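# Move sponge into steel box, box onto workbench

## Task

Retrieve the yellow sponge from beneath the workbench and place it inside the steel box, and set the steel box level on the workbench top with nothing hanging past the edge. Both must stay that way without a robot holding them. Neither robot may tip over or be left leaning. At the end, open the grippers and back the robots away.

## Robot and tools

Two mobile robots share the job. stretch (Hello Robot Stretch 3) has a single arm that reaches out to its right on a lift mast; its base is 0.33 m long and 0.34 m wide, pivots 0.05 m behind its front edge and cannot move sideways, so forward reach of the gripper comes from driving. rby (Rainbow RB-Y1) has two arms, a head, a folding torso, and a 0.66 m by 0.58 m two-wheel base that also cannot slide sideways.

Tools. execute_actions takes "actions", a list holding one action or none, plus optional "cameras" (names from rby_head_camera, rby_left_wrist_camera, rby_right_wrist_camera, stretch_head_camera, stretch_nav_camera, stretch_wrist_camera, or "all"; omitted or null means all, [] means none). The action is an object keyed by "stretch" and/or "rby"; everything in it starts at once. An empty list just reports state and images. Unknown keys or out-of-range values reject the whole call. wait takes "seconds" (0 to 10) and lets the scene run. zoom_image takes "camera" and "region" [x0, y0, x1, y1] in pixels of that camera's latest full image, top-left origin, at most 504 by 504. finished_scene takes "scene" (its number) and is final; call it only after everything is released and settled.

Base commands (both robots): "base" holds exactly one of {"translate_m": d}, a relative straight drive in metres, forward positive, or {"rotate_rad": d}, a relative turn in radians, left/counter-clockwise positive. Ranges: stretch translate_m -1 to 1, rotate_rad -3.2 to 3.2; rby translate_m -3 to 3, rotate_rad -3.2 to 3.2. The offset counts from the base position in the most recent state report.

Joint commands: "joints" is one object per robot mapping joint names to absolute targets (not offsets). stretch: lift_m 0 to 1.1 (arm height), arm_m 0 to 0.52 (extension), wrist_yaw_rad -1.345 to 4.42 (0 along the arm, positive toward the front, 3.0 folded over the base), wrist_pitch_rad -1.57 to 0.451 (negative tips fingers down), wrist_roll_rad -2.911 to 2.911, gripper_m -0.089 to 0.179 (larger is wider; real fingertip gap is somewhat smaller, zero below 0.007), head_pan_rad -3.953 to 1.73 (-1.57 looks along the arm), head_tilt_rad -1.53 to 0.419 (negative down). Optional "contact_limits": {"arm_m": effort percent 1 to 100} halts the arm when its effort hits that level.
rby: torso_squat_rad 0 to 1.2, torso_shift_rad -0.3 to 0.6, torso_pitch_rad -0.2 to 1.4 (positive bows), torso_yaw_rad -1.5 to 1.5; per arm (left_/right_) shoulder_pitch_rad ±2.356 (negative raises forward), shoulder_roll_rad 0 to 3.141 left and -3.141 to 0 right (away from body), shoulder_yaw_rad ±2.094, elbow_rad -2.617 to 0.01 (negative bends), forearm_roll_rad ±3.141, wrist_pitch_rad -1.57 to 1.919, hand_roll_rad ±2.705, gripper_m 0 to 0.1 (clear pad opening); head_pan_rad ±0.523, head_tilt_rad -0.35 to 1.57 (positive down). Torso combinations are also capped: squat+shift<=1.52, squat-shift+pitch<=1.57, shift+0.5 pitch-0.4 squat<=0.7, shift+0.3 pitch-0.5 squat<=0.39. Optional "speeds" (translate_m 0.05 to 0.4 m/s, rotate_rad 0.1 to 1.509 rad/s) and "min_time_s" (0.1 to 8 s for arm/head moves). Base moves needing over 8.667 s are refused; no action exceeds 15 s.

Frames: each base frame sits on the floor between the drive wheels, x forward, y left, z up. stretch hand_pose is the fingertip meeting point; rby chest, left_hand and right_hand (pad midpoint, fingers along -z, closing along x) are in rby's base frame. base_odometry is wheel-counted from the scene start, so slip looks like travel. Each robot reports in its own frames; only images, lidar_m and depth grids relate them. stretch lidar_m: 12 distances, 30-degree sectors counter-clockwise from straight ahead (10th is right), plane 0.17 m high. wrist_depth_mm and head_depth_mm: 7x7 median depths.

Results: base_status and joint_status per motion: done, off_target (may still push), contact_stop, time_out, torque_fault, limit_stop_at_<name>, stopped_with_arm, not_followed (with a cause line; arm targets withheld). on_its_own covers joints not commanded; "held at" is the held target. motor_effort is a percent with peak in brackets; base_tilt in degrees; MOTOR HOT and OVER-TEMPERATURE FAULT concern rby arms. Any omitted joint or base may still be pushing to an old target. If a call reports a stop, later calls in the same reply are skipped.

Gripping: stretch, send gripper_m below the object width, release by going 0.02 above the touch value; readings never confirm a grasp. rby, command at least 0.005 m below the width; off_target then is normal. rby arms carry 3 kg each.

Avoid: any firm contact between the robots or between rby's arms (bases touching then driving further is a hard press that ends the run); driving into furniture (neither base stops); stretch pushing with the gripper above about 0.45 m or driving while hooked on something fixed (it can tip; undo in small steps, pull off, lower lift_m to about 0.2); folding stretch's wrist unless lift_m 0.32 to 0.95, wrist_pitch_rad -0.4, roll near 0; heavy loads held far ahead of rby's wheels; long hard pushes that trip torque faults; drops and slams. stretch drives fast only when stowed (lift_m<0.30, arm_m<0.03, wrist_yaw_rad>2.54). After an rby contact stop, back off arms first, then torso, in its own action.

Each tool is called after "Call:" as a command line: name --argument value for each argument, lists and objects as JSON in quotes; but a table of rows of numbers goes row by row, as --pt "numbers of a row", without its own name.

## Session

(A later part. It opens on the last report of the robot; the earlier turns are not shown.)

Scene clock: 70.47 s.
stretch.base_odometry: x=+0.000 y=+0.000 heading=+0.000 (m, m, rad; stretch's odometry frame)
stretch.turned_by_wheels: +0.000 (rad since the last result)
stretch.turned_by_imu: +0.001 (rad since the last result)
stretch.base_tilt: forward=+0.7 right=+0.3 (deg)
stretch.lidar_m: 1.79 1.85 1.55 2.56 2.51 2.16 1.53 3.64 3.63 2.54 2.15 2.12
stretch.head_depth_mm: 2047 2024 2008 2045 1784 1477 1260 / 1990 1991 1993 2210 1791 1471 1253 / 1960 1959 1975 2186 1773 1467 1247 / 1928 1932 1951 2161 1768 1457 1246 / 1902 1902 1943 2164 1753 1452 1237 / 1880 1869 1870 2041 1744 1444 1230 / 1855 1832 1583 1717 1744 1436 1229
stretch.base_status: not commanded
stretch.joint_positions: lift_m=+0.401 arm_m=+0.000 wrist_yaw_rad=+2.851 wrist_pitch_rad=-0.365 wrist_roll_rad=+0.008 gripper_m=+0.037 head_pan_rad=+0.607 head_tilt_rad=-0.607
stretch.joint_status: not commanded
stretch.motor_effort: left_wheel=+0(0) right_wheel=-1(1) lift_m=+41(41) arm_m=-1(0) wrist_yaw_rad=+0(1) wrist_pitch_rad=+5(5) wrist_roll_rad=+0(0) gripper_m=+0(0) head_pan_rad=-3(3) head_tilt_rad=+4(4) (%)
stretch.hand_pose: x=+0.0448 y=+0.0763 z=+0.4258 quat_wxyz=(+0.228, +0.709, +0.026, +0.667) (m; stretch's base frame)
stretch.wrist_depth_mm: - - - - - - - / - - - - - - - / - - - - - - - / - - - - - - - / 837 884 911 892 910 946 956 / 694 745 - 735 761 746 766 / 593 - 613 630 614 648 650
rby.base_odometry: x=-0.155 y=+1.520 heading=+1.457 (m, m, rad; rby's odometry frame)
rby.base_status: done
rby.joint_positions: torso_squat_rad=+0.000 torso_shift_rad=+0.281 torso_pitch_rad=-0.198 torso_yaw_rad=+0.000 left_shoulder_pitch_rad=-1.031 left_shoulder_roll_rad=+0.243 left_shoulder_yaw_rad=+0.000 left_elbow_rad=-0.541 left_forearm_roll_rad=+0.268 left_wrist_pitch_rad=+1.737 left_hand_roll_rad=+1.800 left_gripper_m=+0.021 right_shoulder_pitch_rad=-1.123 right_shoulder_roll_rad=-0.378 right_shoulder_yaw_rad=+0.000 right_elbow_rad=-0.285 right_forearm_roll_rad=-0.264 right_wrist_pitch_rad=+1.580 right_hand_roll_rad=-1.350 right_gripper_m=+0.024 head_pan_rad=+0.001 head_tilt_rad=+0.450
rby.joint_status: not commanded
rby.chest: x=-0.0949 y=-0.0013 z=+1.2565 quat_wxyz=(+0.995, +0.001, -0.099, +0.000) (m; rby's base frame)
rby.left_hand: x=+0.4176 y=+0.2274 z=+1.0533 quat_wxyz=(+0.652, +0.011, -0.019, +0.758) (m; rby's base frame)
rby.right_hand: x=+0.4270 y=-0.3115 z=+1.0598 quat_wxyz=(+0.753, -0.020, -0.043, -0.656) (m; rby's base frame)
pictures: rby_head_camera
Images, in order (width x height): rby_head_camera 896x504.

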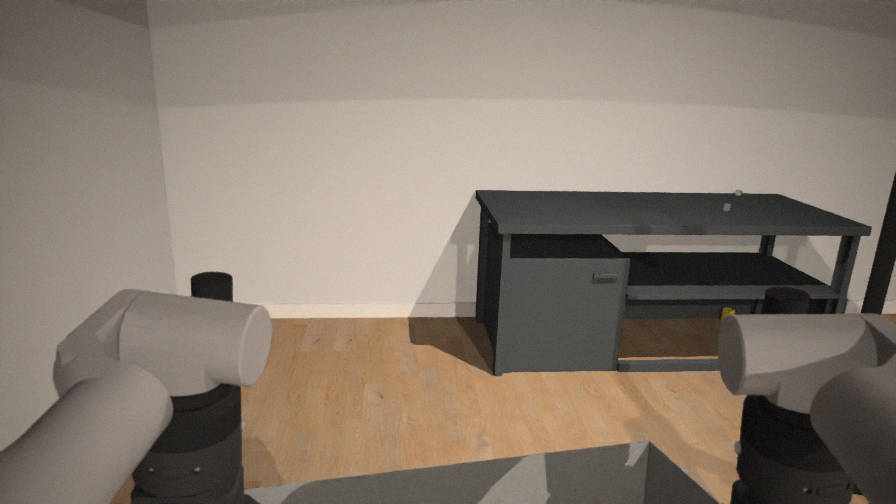

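Call:
execute_actions --actions '[{"rby":{"base":{"rotate_rad":-0.19},"speeds":{"rotate_rad":0.4}},"stretch":{"base":{"translate_m":1.0},"joints":{"lift_m":0.28,"wrist_yaw_rad":3.0,"head_pan_rad":1.3,"head_tilt_rad":-0.65}}}]' --cameras '["stretch_head_camera"]'

Call:
execute_actions --actions '[{"rby":{"base":{"translate_m":2.2},"speeds":{"translate_m":0.35}}}]' --cameras '["rby_head_camera"]'

Scene clock: 77.27 s.
stretch.base_odometry: x=+1.000 y=+0.000 heading=+0.000 (m, m, rad; stretch's odometry frame)
stretch.turned_by_wheels: +0.000 (rad since the last result)
stretch.turned_by_imu: +0.004 (rad since the last result)
stretch.base_tilt: forward=+0.6 right=+0.3 (deg)
stretch.lidar_m: 1.62 0.86 1.51 1.22 1.63 3.06 2.56 4.33 3.07 1.69 1.41 1.41
stretch.head_depth_mm: 1320 1430 1154 925 1165 1436 1237 / 1388 1496 1139 959 1226 1439 1227 / 1453 1553 1135 1347 1264 1396 1227 / 1537 1611 1122 1385 1613 1426 1216 / 1621 1669 1164 1430 1695 1420 1216 / 1710 1646 1216 1418 1604 1405 1212 / 1820 1623 1272 1473 1632 1401 1208
stretch.base_status: done
stretch.joint_positions: lift_m=+0.280 arm_m=+0.000 wrist_yaw_rad=+2.998 wrist_pitch_rad=-0.365 wrist_roll_rad=+0.008 gripper_m=+0.037 head_pan_rad=+1.293 head_tilt_rad=-0.642
stretch.joint_status: all done
stretch.motor_effort: left_wheel=+0(7) right_wheel=+0(6) lift_m=+32(33) arm_m=+0(0) wrist_yaw_rad=+0(2) wrist_pitch_rad=+5(5) wrist_roll_rad=+0(0) gripper_m=+0(1) head_pan_rad=+3(28) head_tilt_rad=-5(13) (%)
stretch.hand_pose: x=+0.0117 y=+0.0836 z=+0.3049 quat_wxyz=(+0.179, +0.705, +0.078, +0.682) (m; stretch's base frame)
stretch.wrist_depth_mm: - - - - - - - / - - - - - - - / - - - - - - - / 831 - 853 909 892 871 952 / 663 665 739 709 722 721 728 / 549 547 - 565 586 574 598 / 464 479 - 498 476 496 510
rby.base_odometry: x=-0.155 y=+1.521 heading=+1.268 (m, m, rad; rby's odometry frame)
rby.base_status: done
rby.joint_positions: torso_squat_rad=+0.000 torso_shift_rad=+0.281 torso_pitch_rad=-0.198 torso_yaw_rad=+0.000 left_shoulder_pitch_rad=-1.031 left_shoulder_roll_rad=+0.243 left_shoulder_yaw_rad=+0.000 left_elbow_rad=-0.541 left_forearm_roll_rad=+0.268 left_wrist_pitch_rad=+1.737 left_hand_roll_rad=+1.800 left_gripper_m=+0.021 right_shoulder_pitch_rad=-1.123 right_shoulder_roll_rad=-0.378 right_shoulder_yaw_rad=+0.000 right_elbow_rad=-0.285 right_forearm_roll_rad=-0.264 right_wrist_pitch_rad=+1.580 right_hand_roll_rad=-1.350 right_gripper_m=+0.024 head_pan_rad=+0.001 head_tilt_rad=+0.450
rby.joint_status: not commanded
rby.chest: x=-0.0949 y=-0.0013 z=+1.2565 quat_wxyz=(+0.995, +0.001, -0.099, +0.000) (m; rby's base frame)
rby.left_hand: x=+0.4176 y=+0.2274 z=+1.0533 quat_wxyz=(+0.652, +0.011, -0.019, +0.758) (m; rby's base frame)
rby.right_hand: x=+0.4270 y=-0.3115 z=+1.0599 quat_wxyz=(+0.753, -0.020, -0.043, -0.656) (m; rby's base frame)
pictures: stretch_head_camera (sideways: a quarter turn clockwise sets it upright)
Images, in order (width x height): stretch_head_camera 896x504.

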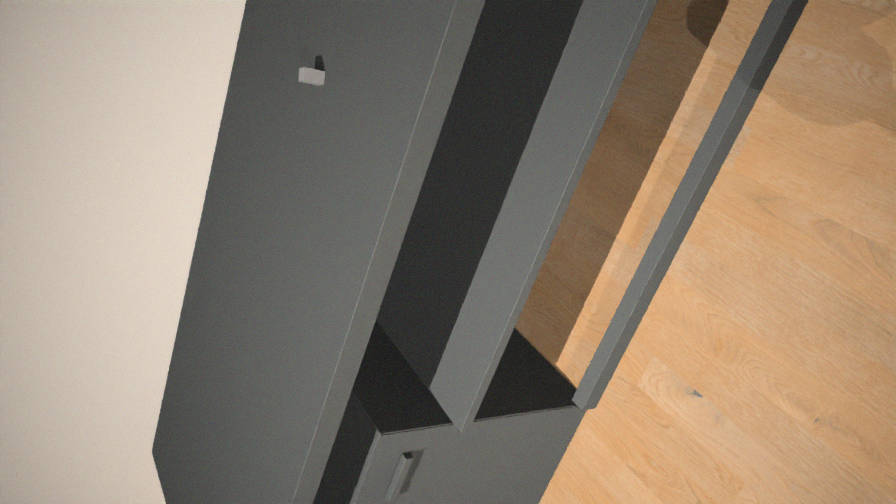

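Scene clock: 84.80 s.
stretch.base_odometry: x=+1.000 y=+0.000 heading=+0.000 (m, m, rad; stretch's odometry frame)
stretch.turned_by_wheels: +0.000 (rad since the last result)
stretch.turned_by_imu: +0.001 (rad since the last result)
stretch.base_tilt: forward=+0.8 right=+0.4 (deg)
stretch.lidar_m: 1.62 0.86 1.52 1.22 1.11 1.21 3.35 4.32 3.06 1.68 1.41 1.40
stretch.head_depth_mm: 1323 1439 1152 926 1167 1438 1235 / 1386 1494 1133 960 1227 1440 1230 / 1457 1552 1138 1344 1258 1398 1222 / 1531 1610 1126 1387 1617 1423 1221 / 1611 1662 1165 1431 1707 1420 1218 / 1702 1645 1213 1415 1603 1406 1214 / 1822 1618 1278 1472 1634 1410 1205
stretch.base_status: not commanded
stretch.joint_positions: lift_m=+0.280 arm_m=+0.000 wrist_yaw_rad=+2.998 wrist_pitch_rad=-0.365 wrist_roll_rad=+0.008 gripper_m=+0.037 head_pan_rad=+1.293 head_tilt_rad=-0.642
stretch.joint_status: not commanded
stretch.motor_effort: left_wheel=+0(0) right_wheel=+0(0) lift_m=+32(32) arm_m=+0(0) wrist_yaw_rad=+1(1) wrist_pitch_rad=+5(5) wrist_roll_rad=+0(1) gripper_m=+1(0) head_pan_rad=+3(3) head_tilt_rad=-6(5) (%)
stretch.hand_pose: x=+0.0117 y=+0.0836 z=+0.3049 quat_wxyz=(+0.179, +0.705, +0.078, +0.682) (m; stretch's base frame)
stretch.wrist_depth_mm: - - - - - - - / - - - - - - - / 974 - - - - - - / 826 - 882 890 933 873 965 / 653 649 723 691 699 710 755 / 545 555 - 570 584 598 588 / 466 484 - 491 476 485 510
rby.base_odometry: x=+0.500 y=+3.621 heading=+1.269 (m, m, rad; rby's odometry frame)
rby.base_status: done
rby.joint_positions: torso_squat_rad=+0.000 torso_shift_rad=+0.281 torso_pitch_rad=-0.198 torso_yaw_rad=+0.000 left_shoulder_pitch_rad=-1.031 left_shoulder_roll_rad=+0.243 left_shoulder_yaw_rad=+0.000 left_elbow_rad=-0.541 left_forearm_roll_rad=+0.268 left_wrist_pitch_rad=+1.737 left_hand_roll_rad=+1.800 left_gripper_m=+0.021 right_shoulder_pitch_rad=-1.123 right_shoulder_roll_rad=-0.378 right_shoulder_yaw_rad=+0.000 right_elbow_rad=-0.285 right_forearm_roll_rad=-0.264 right_wrist_pitch_rad=+1.580 right_hand_roll_rad=-1.350 right_gripper_m=+0.024 head_pan_rad=+0.001 head_tilt_rad=+0.450
rby.joint_status: not commanded
rby.chest: x=-0.0948 y=-0.0013 z=+1.2565 quat_wxyz=(+0.995, +0.001, -0.099, +0.000) (m; rby's base frame)
rby.left_hand: x=+0.4177 y=+0.2274 z=+1.0533 quat_wxyz=(+0.652, +0.011, -0.019, +0.758) (m; rby's base frame)
rby.right_hand: x=+0.4271 y=-0.3115 z=+1.0599 quat_wxyz=(+0.753, -0.020, -0.043, -0.656) (m; rby's base frame)
pictures: rby_head_camera
Images, in order (width x height): rby_head_camera 896x504.

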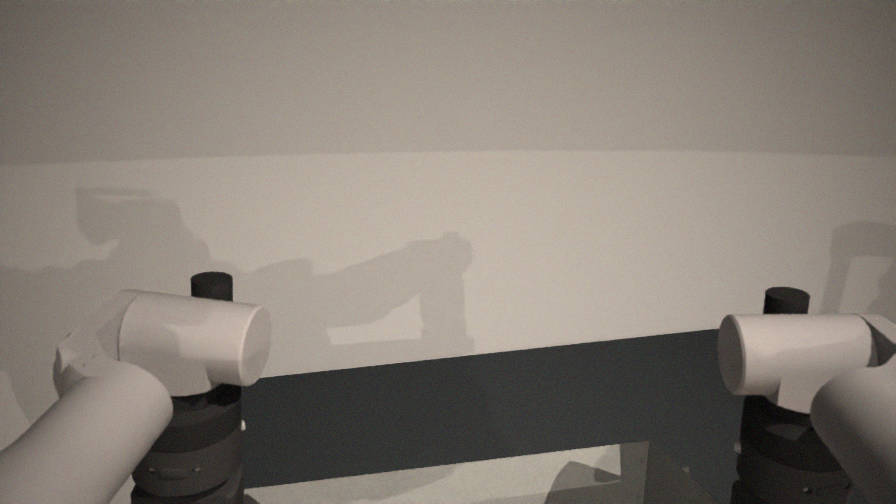

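Call:
execute_actions --actions '[{"rby":{"joints":{"head_tilt_rad":0.8}},"stretch":{"joints":{"head_pan_rad":1.7,"head_tilt_rad":-0.3}}}]' --cameras '["rby_head_camera","stretch_head_camera","stretch_nav_camera"]'

Scene clock: 85.97 s.
stretch.base_odometry: x=+1.000 y=+0.000 heading=+0.000 (m, m, rad; stretch's odometry frame)
stretch.turned_by_wheels: +0.000 (rad since the last result)
stretch.turned_by_imu: +0.000 (rad since the last result)
stretch.base_tilt: forward=+0.7 right=+0.4 (deg)
stretch.lidar_m: 1.62 0.86 1.52 1.21 1.11 1.20 3.37 4.33 3.04 1.69 1.41 1.41
stretch.head_depth_mm: 1632 1680 1733 1722 1101 1297 1124 / 1793 1855 1922 1751 1155 1334 1468 / 1977 2067 2146 1722 1294 1376 1488 / 2219 2337 2403 1450 1465 1514 1496 / 2537 2593 1344 1143 1699 1759 1527 / 2932 2999 1456 1110 2494 1901 1523 / 2912 3021 1482 1369 2682 1920 1568
stretch.base_status: not commanded
stretch.joint_positions: lift_m=+0.280 arm_m=+0.000 wrist_yaw_rad=+2.998 wrist_pitch_rad=-0.365 wrist_roll_rad=+0.008 gripper_m=+0.037 head_pan_rad=+1.693 head_tilt_rad=-0.310
stretch.joint_status: all done
stretch.motor_effort: left_wheel=+0(0) right_wheel=+0(1) lift_m=+32(32) arm_m=+0(1) wrist_yaw_rad=+3(1) wrist_pitch_rad=+6(5) wrist_roll_rad=+0(0) gripper_m=+0(0) head_pan_rad=+3(23) head_tilt_rad=+7(36) (%)
stretch.hand_pose: x=+0.0117 y=+0.0836 z=+0.3049 quat_wxyz=(+0.179, +0.705, +0.078, +0.682) (m; stretch's base frame)
stretch.wrist_depth_mm: - - - - - - - / - - - - - - - / 959 - - - - - - / 822 - 863 874 926 875 952 / 663 661 709 671 700 705 735 / 549 549 - 574 597 604 599 / 473 486 - 495 484 498 512
rby.base_odometry: x=+0.500 y=+3.621 heading=+1.269 (m, m, rad; rby's odometry frame)
rby.base_status: not commanded
rby.joint_positions: torso_squat_rad=+0.000 torso_shift_rad=+0.281 torso_pitch_rad=-0.198 torso_yaw_rad=+0.000 left_shoulder_pitch_rad=-1.031 left_shoulder_roll_rad=+0.243 left_shoulder_yaw_rad=+0.000 left_elbow_rad=-0.541 left_forearm_roll_rad=+0.268 left_wrist_pitch_rad=+1.737 left_hand_roll_rad=+1.800 left_gripper_m=+0.021 right_shoulder_pitch_rad=-1.123 right_shoulder_roll_rad=-0.378 right_shoulder_yaw_rad=+0.000 right_elbow_rad=-0.285 right_forearm_roll_rad=-0.264 right_wrist_pitch_rad=+1.580 right_hand_roll_rad=-1.350 right_gripper_m=+0.024 head_pan_rad=+0.001 head_tilt_rad=+0.800
rby.joint_status: all done
rby.chest: x=-0.0949 y=-0.0013 z=+1.2565 quat_wxyz=(+0.995, +0.001, -0.099, +0.000) (m; rby's base frame)
rby.left_hand: x=+0.4177 y=+0.2274 z=+1.0533 quat_wxyz=(+0.652, +0.011, -0.019, +0.758) (m; rby's base frame)
rby.right_hand: x=+0.4271 y=-0.3115 z=+1.0599 quat_wxyz=(+0.753, -0.020, -0.043, -0.656) (m; rby's base frame)
pictures: rby_head_camera, stretch_head_camera (sideways: a quarter turn clockwise sets it upright), stretch_nav_camera (sideways: a quarter turn counterclockwise sets it upright)
Images, in order (width x height): rby_head_camera 896x504, stretch_head_camera 896x504, stretch_nav_camera 672x504.

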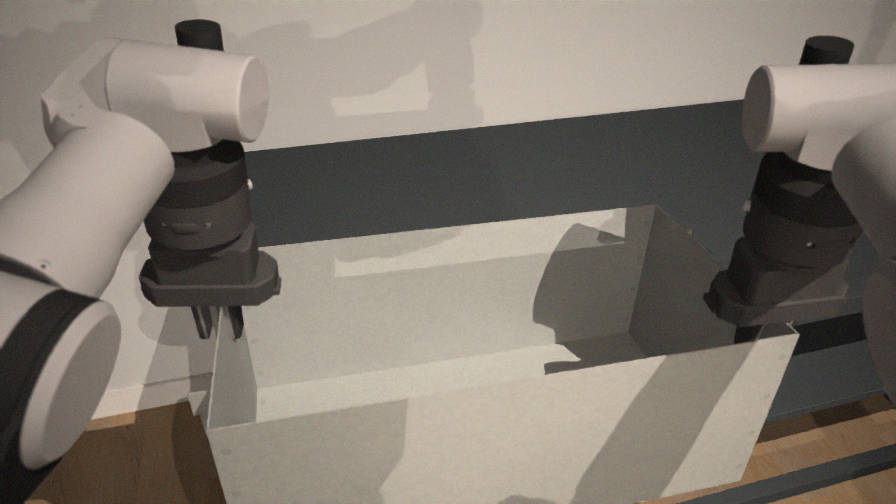

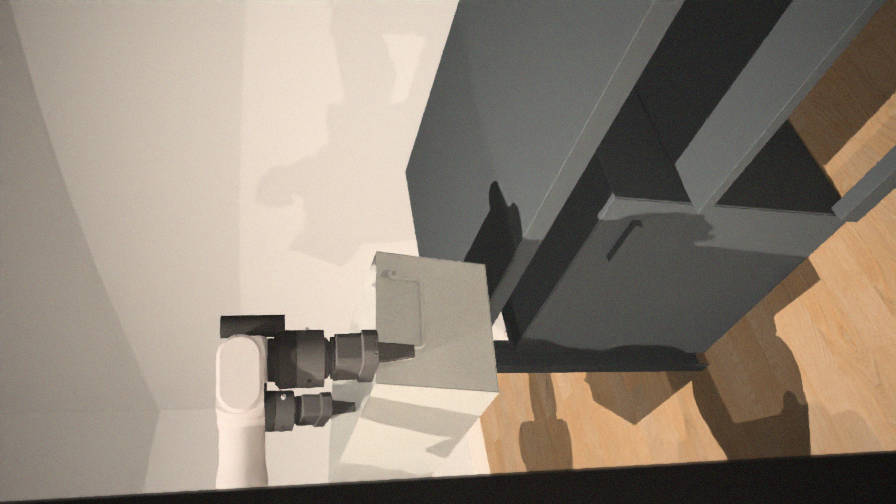

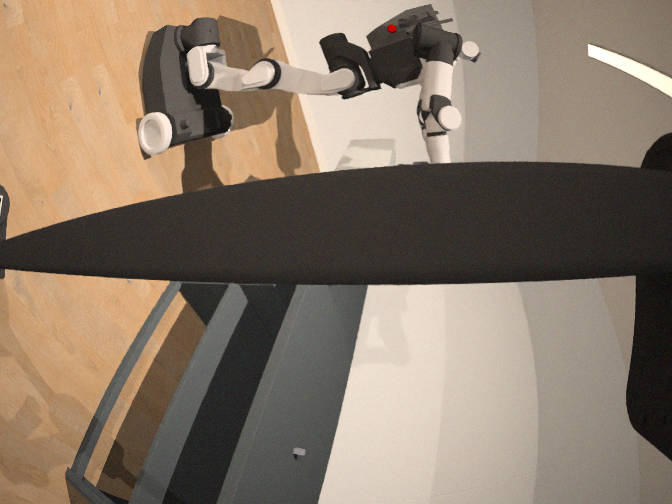

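Call:
execute_actions --actions '[{"rby":{"base":{"translate_m":-0.7},"speeds":{"translate_m":0.25}},"stretch":{"base":{"translate_m":0.7}}}]' --cameras '[]'

Call:
execute_actions --actions '[{"rby":{"base":{"rotate_rad":-0.7},"speeds":{"rotate_rad":0.5}}}]' --cameras '[]'

Call:
execute_actions --actions '[{"rby":{"base":{"translate_m":0.8},"speeds":{"translate_m":0.25}}}]' --cameras '["rby_head_camera"]'

Call:
execute_actions --actions '[{"rby":{"base":{"rotate_rad":0.7},"speeds":{"rotate_rad":0.4}}}]' --cameras '["rby_head_camera","stretch_nav_camera"]'

Scene clock: 90.80 s.
stretch.base_odometry: x=+1.700 y=+0.000 heading=+0.000 (m, m, rad; stretch's odometry frame)
stretch.turned_by_wheels: +0.000 (rad since the last result)
stretch.turned_by_imu: +0.002 (rad since the last result)
stretch.base_tilt: forward=+0.5 right=+0.4 (deg)
stretch.lidar_m: 1.04 1.10 0.44 0.41 1.54 2.02 2.07 4.79 1.96 1.06 0.91 0.92
stretch.head_depth_mm: 1132 1165 1209 1249 1104 801 626 / 1241 1284 1336 1383 1094 793 624 / 1378 1435 1489 1512 1081 788 621 / 1545 1618 1697 1672 1068 783 617 / 1756 1850 1944 1676 1061 777 946 / 2050 2153 2296 1655 1050 837 1060 / 2415 2563 2706 1634 1070 1224 1393
stretch.base_status: done
stretch.joint_positions: lift_m=+0.280 arm_m=+0.000 wrist_yaw_rad=+2.998 wrist_pitch_rad=-0.365 wrist_roll_rad=+0.008 gripper_m=+0.037 head_pan_rad=+1.693 head_tilt_rad=-0.310
stretch.joint_status: not commanded
stretch.motor_effort: left_wheel=+0(8) right_wheel=+0(5) lift_m=+32(32) arm_m=-1(0) wrist_yaw_rad=+1(1) wrist_pitch_rad=+6(6) wrist_roll_rad=+0(0) gripper_m=+0(1) head_pan_rad=+2(3) head_tilt_rad=+6(7) (%)
stretch.hand_pose: x=+0.0117 y=+0.0836 z=+0.3049 quat_wxyz=(+0.179, +0.705, +0.078, +0.682) (m; stretch's base frame)
stretch.wrist_depth_mm: - - - 446 592 928 892 / - - - 474 674 - 914 / - - - 511 742 - 927 / 831 - 823 566 828 945 931 / 667 652 697 614 700 724 741 / 552 552 - 567 583 587 609 / 470 484 - 505 478 501 510
rby.base_odometry: x=+0.292 y=+2.952 heading=+1.270 (m, m, rad; rby's odometry frame)
rby.base_status: done
rby.joint_positions: torso_squat_rad=+0.000 torso_shift_rad=+0.281 torso_pitch_rad=-0.198 torso_yaw_rad=+0.000 left_shoulder_pitch_rad=-1.031 left_shoulder_roll_rad=+0.243 left_shoulder_yaw_rad=+0.000 left_elbow_rad=-0.541 left_forearm_roll_rad=+0.268 left_wrist_pitch_rad=+1.737 left_hand_roll_rad=+1.800 left_gripper_m=+0.021 right_shoulder_pitch_rad=-1.123 right_shoulder_roll_rad=-0.378 right_shoulder_yaw_rad=+0.000 right_elbow_rad=-0.285 right_forearm_roll_rad=-0.264 right_wrist_pitch_rad=+1.580 right_hand_roll_rad=-1.350 right_gripper_m=+0.024 head_pan_rad=+0.001 head_tilt_rad=+0.800
rby.joint_status: not commanded
rby.chest: x=-0.0949 y=-0.0013 z=+1.2565 quat_wxyz=(+0.995, +0.001, -0.099, +0.000) (m; rby's base frame)
rby.left_hand: x=+0.4177 y=+0.2274 z=+1.0534 quat_wxyz=(+0.652, +0.011, -0.019, +0.758) (m; rby's base frame)
rby.right_hand: x=+0.4270 y=-0.3115 z=+1.0598 quat_wxyz=(+0.753, -0.020, -0.043, -0.656) (m; rby's base frame)
pictures: none
No camera images: the call's "cameras" was empty. Leave "cameras" out to get every camera's image.

Scene clock: 93.53 s.
stretch.base_odometry: x=+1.700 y=+0.000 heading=+0.000 (m, m, rad; stretch's odometry frame)
stretch.turned_by_wheels: +0.000 (rad since the last result)
stretch.turned_by_imu: +0.000 (rad since the last result)
stretch.base_tilt: forward=+0.5 right=+0.3 (deg)
stretch.lidar_m: 1.04 1.10 0.44 0.41 1.54 2.18 2.18 4.77 1.95 1.06 0.91 0.92
stretch.head_depth_mm: 1137 1164 1199 1246 1103 801 628 / 1241 1285 1330 1385 1093 796 624 / 1381 1437 1489 1504 1082 791 620 / 1547 1610 1693 1671 1065 784 618 / 1765 1849 1954 1671 1066 778 950 / 2054 2157 2305 1648 1050 837 1062 / 2410 2559 2728 1623 1069 1227 1394
stretch.base_status: not commanded
stretch.joint_positions: lift_m=+0.280 arm_m=+0.000 wrist_yaw_rad=+2.998 wrist_pitch_rad=-0.365 wrist_roll_rad=+0.008 gripper_m=+0.037 head_pan_rad=+1.693 head_tilt_rad=-0.310
stretch.joint_status: not commanded
stretch.motor_effort: left_wheel=-1(1) right_wheel=+0(0) lift_m=+32(31) arm_m=+0(0) wrist_yaw_rad=+2(1) wrist_pitch_rad=+6(5) wrist_roll_rad=+0(0) gripper_m=+0(0) head_pan_rad=+2(3) head_tilt_rad=+7(6) (%)
stretch.hand_pose: x=+0.0117 y=+0.0836 z=+0.3049 quat_wxyz=(+0.179, +0.705, +0.078, +0.682) (m; stretch's base frame)
stretch.wrist_depth_mm: - - - 448 594 950 847 / - - - 478 658 - 919 / - - - 502 774 - 945 / 830 - 827 583 827 935 933 / 656 669 705 610 714 708 749 / 546 553 - 581 589 597 585 / 472 486 - 505 471 495 506
rby.base_odometry: x=+0.292 y=+2.952 heading=+0.570 (m, m, rad; rby's odometry frame)
rby.base_status: done
rby.joint_positions: torso_squat_rad=+0.000 torso_shift_rad=+0.281 torso_pitch_rad=-0.198 torso_yaw_rad=+0.000 left_shoulder_pitch_rad=-1.031 left_shoulder_roll_rad=+0.243 left_shoulder_yaw_rad=+0.000 left_elbow_rad=-0.541 left_forearm_roll_rad=+0.268 left_wrist_pitch_rad=+1.737 left_hand_roll_rad=+1.800 left_gripper_m=+0.021 right_shoulder_pitch_rad=-1.123 right_shoulder_roll_rad=-0.378 right_shoulder_yaw_rad=+0.000 right_elbow_rad=-0.285 right_forearm_roll_rad=-0.264 right_wrist_pitch_rad=+1.580 right_hand_roll_rad=-1.350 right_gripper_m=+0.024 head_pan_rad=+0.001 head_tilt_rad=+0.800
rby.joint_status: not commanded
rby.chest: x=-0.0949 y=-0.0013 z=+1.2565 quat_wxyz=(+0.995, +0.001, -0.099, +0.000) (m; rby's base frame)
rby.left_hand: x=+0.4177 y=+0.2274 z=+1.0534 quat_wxyz=(+0.652, +0.011, -0.019, +0.758) (m; rby's base frame)
rby.right_hand: x=+0.4271 y=-0.3115 z=+1.0599 quat_wxyz=(+0.753, -0.020, -0.043, -0.656) (m; rby's base frame)
pictures: none
No camera images: the call's "cameras" was empty. Leave "cameras" out to get every camera's image.

Scene clock: 97.73 s.
stretch.base_odometry: x=+1.700 y=+0.000 heading=+0.000 (m, m, rad; stretch's odometry frame)
stretch.turned_by_wheels: +0.000 (rad since the last result)
stretch.turned_by_imu: +0.001 (rad since the last result)
stretch.base_tilt: forward=+0.6 right=+0.3 (deg)
stretch.lidar_m: 1.04 1.10 0.44 0.41 1.54 1.37 1.37 4.80 1.96 1.06 0.91 0.92
stretch.head_depth_mm: 1128 1169 1208 1243 1106 799 627 / 1244 1285 1329 1389 1094 793 623 / 1380 1429 1497 1506 1081 790 620 / 1547 1612 1685 1666 1069 784 619 / 1762 1850 1951 1671 1062 778 949 / 2045 2157 2313 1644 1051 837 1057 / 2409 2567 2734 1631 1073 1229 1389
stretch.base_status: not commanded
stretch.joint_positions: lift_m=+0.280 arm_m=+0.000 wrist_yaw_rad=+2.998 wrist_pitch_rad=-0.365 wrist_roll_rad=+0.008 gripper_m=+0.037 head_pan_rad=+1.693 head_tilt_rad=-0.310
stretch.joint_status: not commanded
stretch.motor_effort: left_wheel=+0(0) right_wheel=+0(0) lift_m=+32(32) arm_m=+0(0) wrist_yaw_rad=+1(1) wrist_pitch_rad=+5(6) wrist_roll_rad=+0(0) gripper_m=+1(1) head_pan_rad=+2(3) head_tilt_rad=+7(6) (%)
stretch.hand_pose: x=+0.0117 y=+0.0836 z=+0.3049 quat_wxyz=(+0.179, +0.705, +0.078, +0.682) (m; stretch's base frame)
stretch.wrist_depth_mm: - - - 439 600 950 842 / - - - 475 664 - 891 / - - - 522 763 - 939 / 823 - 838 572 820 947 904 / 634 674 710 615 723 707 720 / 540 552 - 574 587 586 598 / 467 486 - 510 474 507 502
rby.base_odometry: x=+0.966 y=+3.384 heading=+0.570 (m, m, rad; rby's odometry frame)
rby.base_status: done
rby.joint_positions: torso_squat_rad=+0.000 torso_shift_rad=+0.281 torso_pitch_rad=-0.198 torso_yaw_rad=+0.000 left_shoulder_pitch_rad=-1.031 left_shoulder_roll_rad=+0.243 left_shoulder_yaw_rad=+0.000 left_elbow_rad=-0.541 left_forearm_roll_rad=+0.268 left_wrist_pitch_rad=+1.737 left_hand_roll_rad=+1.800 left_gripper_m=+0.021 right_shoulder_pitch_rad=-1.123 right_shoulder_roll_rad=-0.378 right_shoulder_yaw_rad=+0.000 right_elbow_rad=-0.285 right_forearm_roll_rad=-0.264 right_wrist_pitch_rad=+1.580 right_hand_roll_rad=-1.350 right_gripper_m=+0.024 head_pan_rad=+0.001 head_tilt_rad=+0.800
rby.joint_status: not commanded
rby.chest: x=-0.0949 y=-0.0013 z=+1.2565 quat_wxyz=(+0.995, +0.001, -0.099, +0.000) (m; rby's base frame)
rby.left_hand: x=+0.4177 y=+0.2274 z=+1.0534 quat_wxyz=(+0.652, +0.011, -0.019, +0.758) (m; rby's base frame)
rby.right_hand: x=+0.4271 y=-0.3115 z=+1.0599 quat_wxyz=(+0.753, -0.020, -0.043, -0.656) (m; rby's base frame)
pictures: rby_head_camera
Images, in order (width x height): rby_head_camera 896x504.

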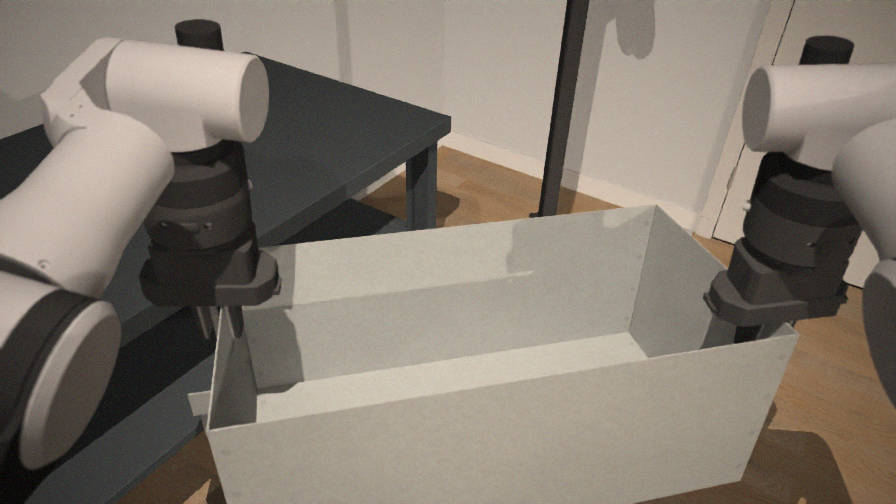

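Scene clock: 100.60 s.
stretch.base_odometry: x=+1.700 y=+0.000 heading=+0.000 (m, m, rad; stretch's odometry frame)
stretch.turned_by_wheels: +0.000 (rad since the last result)
stretch.turned_by_imu: +0.000 (rad since the last result)
stretch.base_tilt: forward=+0.5 right=+0.4 (deg)
stretch.lidar_m: 1.04 1.10 0.44 0.41 1.54 1.22 1.41 4.80 1.96 1.06 0.91 0.92
stretch.head_depth_mm: 1130 1172 1208 1249 1106 799 628 / 1243 1283 1339 1381 1087 795 624 / 1379 1430 1492 1502 1083 787 620 / 1542 1614 1687 1668 1070 781 619 / 1759 1855 1958 1667 1062 778 947 / 2046 2164 2319 1653 1051 834 1058 / 2396 2574 2719 1627 1074 1228 1392
stretch.base_status: not commanded
stretch.joint_positions: lift_m=+0.280 arm_m=+0.000 wrist_yaw_rad=+2.998 wrist_pitch_rad=-0.365 wrist_roll_rad=+0.008 gripper_m=+0.037 head_pan_rad=+1.693 head_tilt_rad=-0.310
stretch.joint_status: not commanded
stretch.motor_effort: left_wheel=+0(1) right_wheel=+0(0) lift_m=+32(32) arm_m=+0(0) wrist_yaw_rad=+1(1) wrist_pitch_rad=+5(5) wrist_roll_rad=+0(0) gripper_m=+0(1) head_pan_rad=+2(3) head_tilt_rad=+6(7) (%)
stretch.hand_pose: x=+0.0117 y=+0.0836 z=+0.3049 quat_wxyz=(+0.179, +0.705, +0.078, +0.682) (m; stretch's base frame)
stretch.wrist_depth_mm: - - - 436 590 927 875 / - - - 471 669 981 895 / - - - 498 777 - 950 / 820 - 828 574 827 927 956 / 657 653 713 616 717 715 741 / 540 551 - 564 591 580 608 / 470 493 - 501 484 503 502
rby.base_odometry: x=+0.966 y=+3.384 heading=+1.270 (m, m, rad; rby's odometry frame)
rby.base_status: done
rby.joint_positions: torso_squat_rad=+0.000 torso_shift_rad=+0.281 torso_pitch_rad=-0.198 torso_yaw_rad=+0.000 left_shoulder_pitch_rad=-1.031 left_shoulder_roll_rad=+0.243 left_shoulder_yaw_rad=+0.000 left_elbow_rad=-0.541 left_forearm_roll_rad=+0.268 left_wrist_pitch_rad=+1.737 left_hand_roll_rad=+1.800 left_gripper_m=+0.021 right_shoulder_pitch_rad=-1.123 right_shoulder_roll_rad=-0.378 right_shoulder_yaw_rad=+0.000 right_elbow_rad=-0.285 right_forearm_roll_rad=-0.264 right_wrist_pitch_rad=+1.580 right_hand_roll_rad=-1.350 right_gripper_m=+0.024 head_pan_rad=+0.001 head_tilt_rad=+0.800
rby.joint_status: not commanded
rby.chest: x=-0.0949 y=-0.0013 z=+1.2565 quat_wxyz=(+0.995, +0.001, -0.099, +0.000) (m; rby's base frame)
rby.left_hand: x=+0.4177 y=+0.2274 z=+1.0534 quat_wxyz=(+0.652, +0.011, -0.019, +0.758) (m; rby's base frame)
rby.right_hand: x=+0.4271 y=-0.3115 z=+1.0599 quat_wxyz=(+0.753, -0.020, -0.043, -0.656) (m; rby's base frame)
pictures: rby_head_camera, stretch_nav_camera (sideways: a quarter turn counterclockwise sets it upright)
Images, in order (width x height): rby_head_camera 896x504, stretch_nav_camera 672x504.

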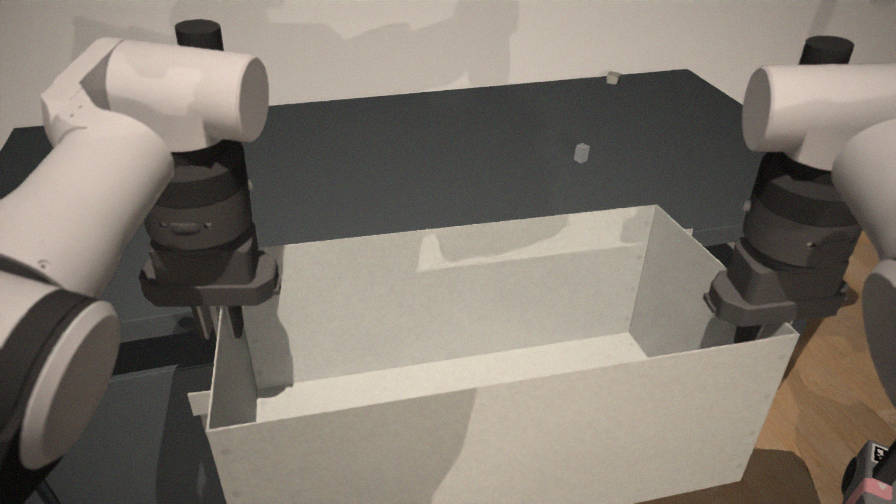

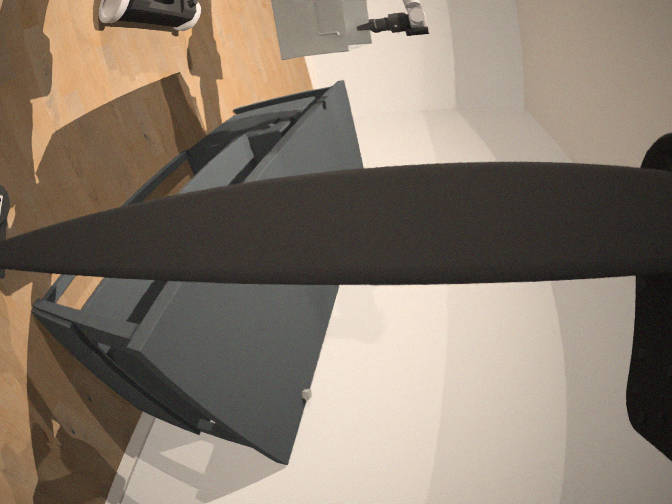

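Call:
execute_actions --actions '[{"rby":{"base":{"translate_m":0.25},"speeds":{"translate_m":0.07}}}]' --cameras '["rby_head_camera","stretch_head_camera"]'

Scene clock: 106.20 s.
stretch.base_odometry: x=+1.700 y=+0.000 heading=+0.000 (m, m, rad; stretch's odometry frame)
stretch.turned_by_wheels: +0.000 (rad since the last result)
stretch.turned_by_imu: +0.001 (rad since the last result)
stretch.base_tilt: forward=+0.5 right=+0.3 (deg)
stretch.lidar_m: 1.04 1.11 0.44 0.41 1.55 1.07 1.46 4.79 1.96 1.06 0.91 0.92
stretch.head_depth_mm: 1130 1168 1207 1247 1106 800 628 / 1237 1286 1334 1381 1093 793 624 / 1384 1424 1495 1513 1087 789 621 / 1545 1613 1694 1676 1070 783 618 / 1756 1856 1937 1681 1062 777 950 / 2037 2171 2296 1652 1054 839 1062 / 2418 2558 2734 1637 1073 1225 1393
stretch.base_status: not commanded
stretch.joint_positions: lift_m=+0.280 arm_m=+0.000 wrist_yaw_rad=+2.998 wrist_pitch_rad=-0.365 wrist_roll_rad=+0.008 gripper_m=+0.037 head_pan_rad=+1.693 head_tilt_rad=-0.310
stretch.joint_status: not commanded
stretch.motor_effort: left_wheel=+0(1) right_wheel=+0(0) lift_m=+32(32) arm_m=-1(0) wrist_yaw_rad=+1(0) wrist_pitch_rad=+5(5) wrist_roll_rad=+0(0) gripper_m=-1(0) head_pan_rad=+3(2) head_tilt_rad=+6(6) (%)
stretch.hand_pose: x=+0.0117 y=+0.0836 z=+0.3049 quat_wxyz=(+0.179, +0.705, +0.078, +0.682) (m; stretch's base frame)
stretch.wrist_depth_mm: - - - 440 587 943 847 / - - - 476 645 - 889 / - - - 515 744 - 942 / 845 - 835 569 819 933 901 / 650 661 714 607 705 710 721 / 551 557 - 570 575 588 595 / 466 482 - 500 479 498 507
rby.base_odometry: x=+1.040 y=+3.622 heading=+1.270 (m, m, rad; rby's odometry frame)
rby.base_status: done
rby.joint_positions: torso_squat_rad=+0.000 torso_shift_rad=+0.281 torso_pitch_rad=-0.198 torso_yaw_rad=+0.000 left_shoulder_pitch_rad=-1.031 left_shoulder_roll_rad=+0.243 left_shoulder_yaw_rad=+0.000 left_elbow_rad=-0.541 left_forearm_roll_rad=+0.268 left_wrist_pitch_rad=+1.737 left_hand_roll_rad=+1.800 left_gripper_m=+0.021 right_shoulder_pitch_rad=-1.123 right_shoulder_roll_rad=-0.378 right_shoulder_yaw_rad=+0.000 right_elbow_rad=-0.285 right_forearm_roll_rad=-0.264 right_wrist_pitch_rad=+1.580 right_hand_roll_rad=-1.350 right_gripper_m=+0.024 head_pan_rad=+0.001 head_tilt_rad=+0.800
rby.joint_status: not commanded
rby.chest: x=-0.0949 y=-0.0013 z=+1.2565 quat_wxyz=(+0.995, +0.001, -0.099, +0.000) (m; rby's base frame)
rby.left_hand: x=+0.4177 y=+0.2274 z=+1.0534 quat_wxyz=(+0.652, +0.011, -0.019, +0.758) (m; rby's base frame)
rby.right_hand: x=+0.4271 y=-0.3115 z=+1.0599 quat_wxyz=(+0.753, -0.020, -0.043, -0.656) (m; rby's base frame)
pictures: rby_head_camera, stretch_head_camera (sideways: a quarter turn clockwise sets it upright)
Images, in order (width x height): rby_head_camera 896x504, stretch_head_camera 896x504.

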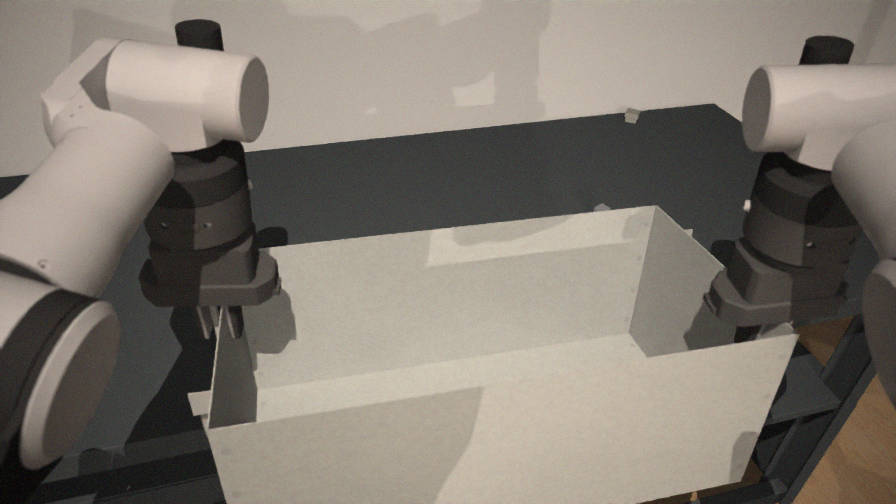

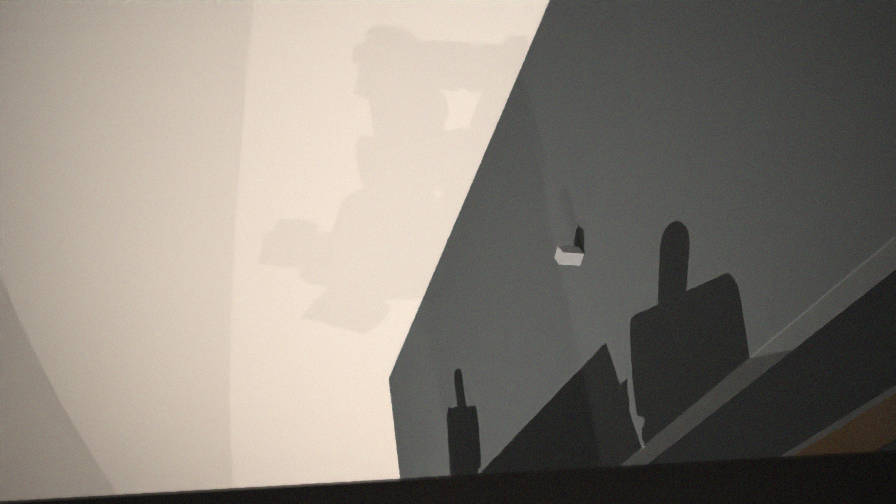

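Call:
execute_actions --actions '[{"rby":{"base":{"translate_m":-0.5},"speeds":{"translate_m":0.15}},"stretch":{"base":{"rotate_rad":-1.57},"joints":{"head_pan_rad":0,"head_tilt_rad":-0.5}}}]' --cameras '[]'

Call:
execute_actions --actions '[{"rby":{"base":{"rotate_rad":0.5},"speeds":{"rotate_rad":0.3}}}]' --cameras '[]'

Call:
execute_actions --actions '[{"rby":{"base":{"translate_m":0.45},"speeds":{"translate_m":0.12}}}]' --cameras '[]'

Call:
execute_actions --actions '[{"rby":{"base":{"rotate_rad":-0.4},"speeds":{"rotate_rad":0.3}}}]' --cameras '["rby_head_camera","stretch_nav_camera"]'

Scene clock: 111.47 s.
stretch.base_odometry: x=+1.700 y=+0.000 heading=-1.570 (m, m, rad; stretch's odometry frame)
stretch.turned_by_wheels: -1.570 (rad since the last result)
stretch.turned_by_imu: -1.539 (rad since the last result)
stretch.base_tilt: forward=+0.6 right=+0.4 (deg)
stretch.lidar_m: 1.04 0.91 0.92 1.06 1.10 0.42 0.42 1.42 1.42 1.39 4.81 1.86
stretch.head_depth_mm: 1372 1548 1768 2072 2043 1625 1348 / 1231 1375 1540 1766 1950 1616 1338 / 1097 1203 1337 1520 1771 1606 1333 / 1005 1102 1201 1342 1516 1582 1326 / 929 1004 1101 1210 1341 1489 1320 / 862 929 1003 1097 1207 1346 1312 / 806 861 928 1005 1093 1209 1277
stretch.base_status: done
stretch.joint_positions: lift_m=+0.280 arm_m=+0.000 wrist_yaw_rad=+2.998 wrist_pitch_rad=-0.365 wrist_roll_rad=+0.008 gripper_m=+0.037 head_pan_rad=+0.007 head_tilt_rad=-0.494
stretch.joint_status: all done
stretch.motor_effort: left_wheel=+1(8) right_wheel=-2(6) lift_m=+32(32) arm_m=-1(0) wrist_yaw_rad=+1(2) wrist_pitch_rad=+5(5) wrist_roll_rad=+0(0) gripper_m=+0(0) head_pan_rad=-2(34) head_tilt_rad=-3(28) (%)
stretch.hand_pose: x=+0.0117 y=+0.0836 z=+0.3049 quat_wxyz=(+0.179, +0.705, +0.078, +0.682) (m; stretch's base frame)
stretch.wrist_depth_mm: 902 - - - 900 836 708 / 911 - - - - 871 748 / 966 - - - - 895 791 / 832 - 870 865 908 876 807 / 658 661 720 679 710 716 748 / 546 552 - 568 589 570 604 / 475 478 - 501 479 498 510
rby.base_odometry: x=+0.892 y=+3.145 heading=+1.270 (m, m, rad; rby's odometry frame)
rby.base_status: done
rby.joint_positions: torso_squat_rad=+0.000 torso_shift_rad=+0.281 torso_pitch_rad=-0.198 torso_yaw_rad=+0.000 left_shoulder_pitch_rad=-1.031 left_shoulder_roll_rad=+0.243 left_shoulder_yaw_rad=+0.000 left_elbow_rad=-0.541 left_forearm_roll_rad=+0.268 left_wrist_pitch_rad=+1.737 left_hand_roll_rad=+1.800 left_gripper_m=+0.021 right_shoulder_pitch_rad=-1.123 right_shoulder_roll_rad=-0.378 right_shoulder_yaw_rad=+0.000 right_elbow_rad=-0.285 right_forearm_roll_rad=-0.264 right_wrist_pitch_rad=+1.580 right_hand_roll_rad=-1.350 right_gripper_m=+0.024 head_pan_rad=+0.001 head_tilt_rad=+0.800
rby.joint_status: not commanded
rby.chest: x=-0.0949 y=-0.0013 z=+1.2565 quat_wxyz=(+0.995, +0.001, -0.099, +0.000) (m; rby's base frame)
rby.left_hand: x=+0.4177 y=+0.2274 z=+1.0534 quat_wxyz=(+0.652, +0.011, -0.019, +0.758) (m; rby's base frame)
rby.right_hand: x=+0.4271 y=-0.3114 z=+1.0599 quat_wxyz=(+0.753, -0.020, -0.043, -0.656) (m; rby's base frame)
pictures: none
No camera images: the call's "cameras" was empty. Leave "cameras" out to get every camera's image.

Scene clock: 114.07 s.
stretch.base_odometry: x=+1.700 y=+0.000 heading=-1.570 (m, m, rad; stretch's odometry frame)
stretch.turned_by_wheels: +0.000 (rad since the last result)
stretch.turned_by_imu: +0.000 (rad since the last result)
stretch.base_tilt: forward=+0.6 right=+0.2 (deg)
stretch.lidar_m: 1.04 0.91 0.92 1.06 1.10 0.42 0.41 1.42 1.35 1.38 4.76 1.86
stretch.head_depth_mm: 1373 1546 1775 2060 2048 1620 1349 / 1236 1374 1550 1766 1962 1623 1344 / 1098 1201 1336 1519 1762 1611 1336 / 1007 1094 1201 1344 1516 1597 1324 / 928 1006 1098 1205 1340 1488 1318 / 861 930 1006 1099 1207 1347 1318 / 804 864 928 1004 1098 1208 1277
stretch.base_status: not commanded
stretch.joint_positions: lift_m=+0.280 arm_m=+0.000 wrist_yaw_rad=+2.998 wrist_pitch_rad=-0.365 wrist_roll_rad=+0.008 gripper_m=+0.037 head_pan_rad=+0.007 head_tilt_rad=-0.494
stretch.joint_status: not commanded
stretch.motor_effort: left_wheel=+1(1) right_wheel=-2(2) lift_m=+32(32) arm_m=-1(1) wrist_yaw_rad=+1(1) wrist_pitch_rad=+5(5) wrist_roll_rad=+0(0) gripper_m=+0(0) head_pan_rad=-3(3) head_tilt_rad=-4(4) (%)
stretch.hand_pose: x=+0.0117 y=+0.0836 z=+0.3049 quat_wxyz=(+0.179, +0.705, +0.078, +0.682) (m; stretch's base frame)
stretch.wrist_depth_mm: 883 - - - 931 813 738 / 885 - - - 976 862 793 / 956 - - - - 913 795 / 847 - 878 897 892 910 818 / 668 669 710 693 705 728 725 / 549 536 - 578 586 574 591 / 462 494 - 492 475 493 511
rby.base_odometry: x=+0.892 y=+3.145 heading=+1.769 (m, m, rad; rby's odometry frame)
rby.base_status: done
rby.joint_positions: torso_squat_rad=+0.000 torso_shift_rad=+0.281 torso_pitch_rad=-0.198 torso_yaw_rad=+0.000 left_shoulder_pitch_rad=-1.031 left_shoulder_roll_rad=+0.243 left_shoulder_yaw_rad=+0.000 left_elbow_rad=-0.541 left_forearm_roll_rad=+0.268 left_wrist_pitch_rad=+1.737 left_hand_roll_rad=+1.800 left_gripper_m=+0.021 right_shoulder_pitch_rad=-1.123 right_shoulder_roll_rad=-0.378 right_shoulder_yaw_rad=+0.000 right_elbow_rad=-0.285 right_forearm_roll_rad=-0.264 right_wrist_pitch_rad=+1.580 right_hand_roll_rad=-1.350 right_gripper_m=+0.024 head_pan_rad=+0.001 head_tilt_rad=+0.800
rby.joint_status: not commanded
rby.chest: x=-0.0949 y=-0.0013 z=+1.2565 quat_wxyz=(+0.995, +0.001, -0.099, +0.000) (m; rby's base frame)
rby.left_hand: x=+0.4177 y=+0.2273 z=+1.0534 quat_wxyz=(+0.652, +0.011, -0.019, +0.758) (m; rby's base frame)
rby.right_hand: x=+0.4271 y=-0.3114 z=+1.0599 quat_wxyz=(+0.753, -0.020, -0.043, -0.656) (m; rby's base frame)
pictures: none
No camera images: the call's "cameras" was empty. Leave "cameras" out to get every camera's image.

Scene clock: 118.50 s.
stretch.base_odometry: x=+1.700 y=+0.000 heading=-1.570 (m, m, rad; stretch's odometry frame)
stretch.turned_by_wheels: +0.000 (rad since the last result)
stretch.turned_by_imu: +0.001 (rad since the last result)
stretch.base_tilt: forward=+0.6 right=+0.2 (deg)
stretch.lidar_m: 1.04 0.91 0.92 1.06 1.10 0.42 0.41 1.42 1.31 1.52 4.78 1.86
stretch.head_depth_mm: 1369 1552 1773 2067 2053 1625 1344 / 1239 1376 1546 1766 1957 1615 1335 / 1096 1205 1335 1521 1755 1605 1329 / 1009 1099 1203 1342 1510 1592 1323 / 928 1007 1102 1207 1346 1489 1317 / 862 929 1006 1098 1211 1344 1312 / 804 861 928 1006 1098 1207 1278
stretch.base_status: not commanded
stretch.joint_positions: lift_m=+0.280 arm_m=+0.000 wrist_yaw_rad=+2.998 wrist_pitch_rad=-0.365 wrist_roll_rad=+0.008 gripper_m=+0.037 head_pan_rad=+0.007 head_tilt_rad=-0.494
stretch.joint_status: not commanded
stretch.motor_effort: left_wheel=+1(1) right_wheel=-2(2) lift_m=+32(32) arm_m=-1(0) wrist_yaw_rad=+1(2) wrist_pitch_rad=+5(5) wrist_roll_rad=+0(0) gripper_m=+0(1) head_pan_rad=-2(3) head_tilt_rad=-4(3) (%)
stretch.hand_pose: x=+0.0117 y=+0.0836 z=+0.3049 quat_wxyz=(+0.179, +0.705, +0.078, +0.682) (m; stretch's base frame)
stretch.wrist_depth_mm: 879 - - - 947 801 710 / 930 - - - - 856 750 / 989 - - - - 877 769 / 838 - 874 895 908 891 824 / 656 655 721 698 709 707 736 / 540 554 - 585 599 594 587 / 462 500 - 507 478 498 506
rby.base_odometry: x=+0.803 y=+3.586 heading=+1.770 (m, m, rad; rby's odometry frame)
rby.base_status: done
rby.joint_positions: torso_squat_rad=+0.000 torso_shift_rad=+0.281 torso_pitch_rad=-0.198 torso_yaw_rad=+0.000 left_shoulder_pitch_rad=-1.031 left_shoulder_roll_rad=+0.243 left_shoulder_yaw_rad=+0.000 left_elbow_rad=-0.541 left_forearm_roll_rad=+0.268 left_wrist_pitch_rad=+1.737 left_hand_roll_rad=+1.800 left_gripper_m=+0.021 right_shoulder_pitch_rad=-1.123 right_shoulder_roll_rad=-0.378 right_shoulder_yaw_rad=+0.000 right_elbow_rad=-0.285 right_forearm_roll_rad=-0.264 right_wrist_pitch_rad=+1.580 right_hand_roll_rad=-1.350 right_gripper_m=+0.024 head_pan_rad=+0.001 head_tilt_rad=+0.800
rby.joint_status: not commanded
rby.chest: x=-0.0948 y=-0.0013 z=+1.2565 quat_wxyz=(+0.995, +0.001, -0.099, +0.000) (m; rby's base frame)
rby.left_hand: x=+0.4177 y=+0.2273 z=+1.0533 quat_wxyz=(+0.652, +0.011, -0.019, +0.758) (m; rby's base frame)
rby.right_hand: x=+0.4272 y=-0.3114 z=+1.0598 quat_wxyz=(+0.753, -0.020, -0.043, -0.656) (m; rby's base frame)
pictures: none
No camera images: the call's "cameras" was empty. Leave "cameras" out to get every camera's image.

Scene clock: 120.77 s.
stretch.base_odometry: x=+1.700 y=+0.000 heading=-1.570 (m, m, rad; stretch's odometry frame)
stretch.turned_by_wheels: +0.000 (rad since the last result)
stretch.turned_by_imu: +0.000 (rad since the last result)
stretch.base_tilt: forward=+0.6 right=+0.3 (deg)
stretch.lidar_m: 1.04 0.91 0.92 1.06 1.11 0.42 0.41 1.42 1.31 4.00 4.79 1.86
stretch.head_depth_mm: 1373 1549 1779 2076 2047 1622 1349 / 1236 1375 1555 1771 1952 1613 1337 / 1093 1200 1335 1522 1758 1603 1332 / 1006 1100 1202 1345 1516 1582 1327 / 931 1006 1101 1208 1350 1486 1320 / 863 926 1005 1101 1210 1347 1316 / 803 863 928 1007 1097 1202 1277
stretch.base_status: not commanded
stretch.joint_positions: lift_m=+0.280 arm_m=+0.000 wrist_yaw_rad=+2.998 wrist_pitch_rad=-0.365 wrist_roll_rad=+0.008 gripper_m=+0.037 head_pan_rad=+0.007 head_tilt_rad=-0.494
stretch.joint_status: not commanded
stretch.motor_effort: left_wheel=+1(1) right_wheel=-1(1) lift_m=+32(32) arm_m=-1(0) wrist_yaw_rad=+1(2) wrist_pitch_rad=+5(6) wrist_roll_rad=+0(0) gripper_m=+0(0) head_pan_rad=-2(2) head_tilt_rad=-4(4) (%)
stretch.hand_pose: x=+0.0117 y=+0.0836 z=+0.3049 quat_wxyz=(+0.179, +0.705, +0.078, +0.682) (m; stretch's base frame)
stretch.wrist_depth_mm: 897 - - - 940 819 712 / 944 - - - 979 846 764 / 957 - - - - 897 803 / 832 - 897 892 916 873 843 / 657 656 730 703 715 728 732 / 558 554 - 575 601 584 594 / 467 487 - 498 487 505 510
rby.base_odometry: x=+0.803 y=+3.586 heading=+1.370 (m, m, rad; rby's odometry frame)
rby.base_status: done
rby.joint_positions: torso_squat_rad=+0.000 torso_shift_rad=+0.281 torso_pitch_rad=-0.198 torso_yaw_rad=+0.000 left_shoulder_pitch_rad=-1.031 left_shoulder_roll_rad=+0.243 left_shoulder_yaw_rad=+0.000 left_elbow_rad=-0.541 left_forearm_roll_rad=+0.268 left_wrist_pitch_rad=+1.737 left_hand_roll_rad=+1.800 left_gripper_m=+0.021 right_shoulder_pitch_rad=-1.123 right_shoulder_roll_rad=-0.378 right_shoulder_yaw_rad=+0.000 right_elbow_rad=-0.285 right_forearm_roll_rad=-0.264 right_wrist_pitch_rad=+1.580 right_hand_roll_rad=-1.350 right_gripper_m=+0.024 head_pan_rad=+0.001 head_tilt_rad=+0.800
rby.joint_status: not commanded
rby.chest: x=-0.0948 y=-0.0013 z=+1.2565 quat_wxyz=(+0.995, +0.001, -0.099, +0.000) (m; rby's base frame)
rby.left_hand: x=+0.4177 y=+0.2273 z=+1.0533 quat_wxyz=(+0.652, +0.011, -0.019, +0.758) (m; rby's base frame)
rby.right_hand: x=+0.4271 y=-0.3114 z=+1.0598 quat_wxyz=(+0.753, -0.020, -0.043, -0.656) (m; rby's base frame)
pictures: rby_head_camera, stretch_nav_camera (sideways: a quarter turn counterclockwise sets it upright)
Images, in order (width x height): rby_head_camera 896x504, stretch_nav_camera 672x504.

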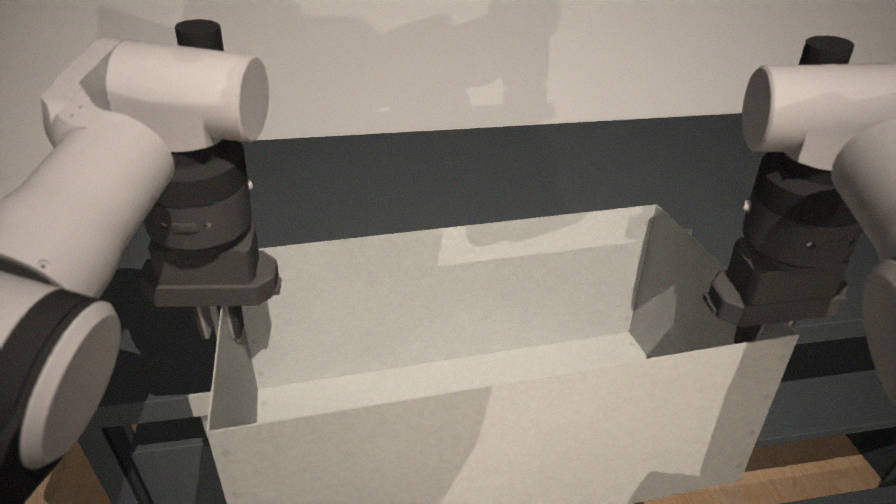

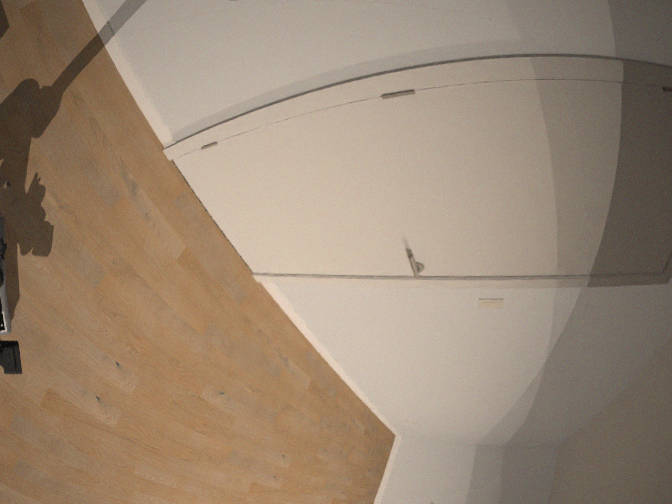

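Call:
execute_actions --actions '[{"rby":{"base":{"translate_m":0.25},"speeds":{"translate_m":0.07}},"stretch":{"joints":{"head_pan_rad":2.3,"head_tilt_rad":-0.35}}}]' --cameras '["rby_head_camera","stretch_head_camera","stretch_nav_camera"]'

action 0: stretch: "joints": head_pan_rad = 2.3 is out of range -3.953 to 1.73


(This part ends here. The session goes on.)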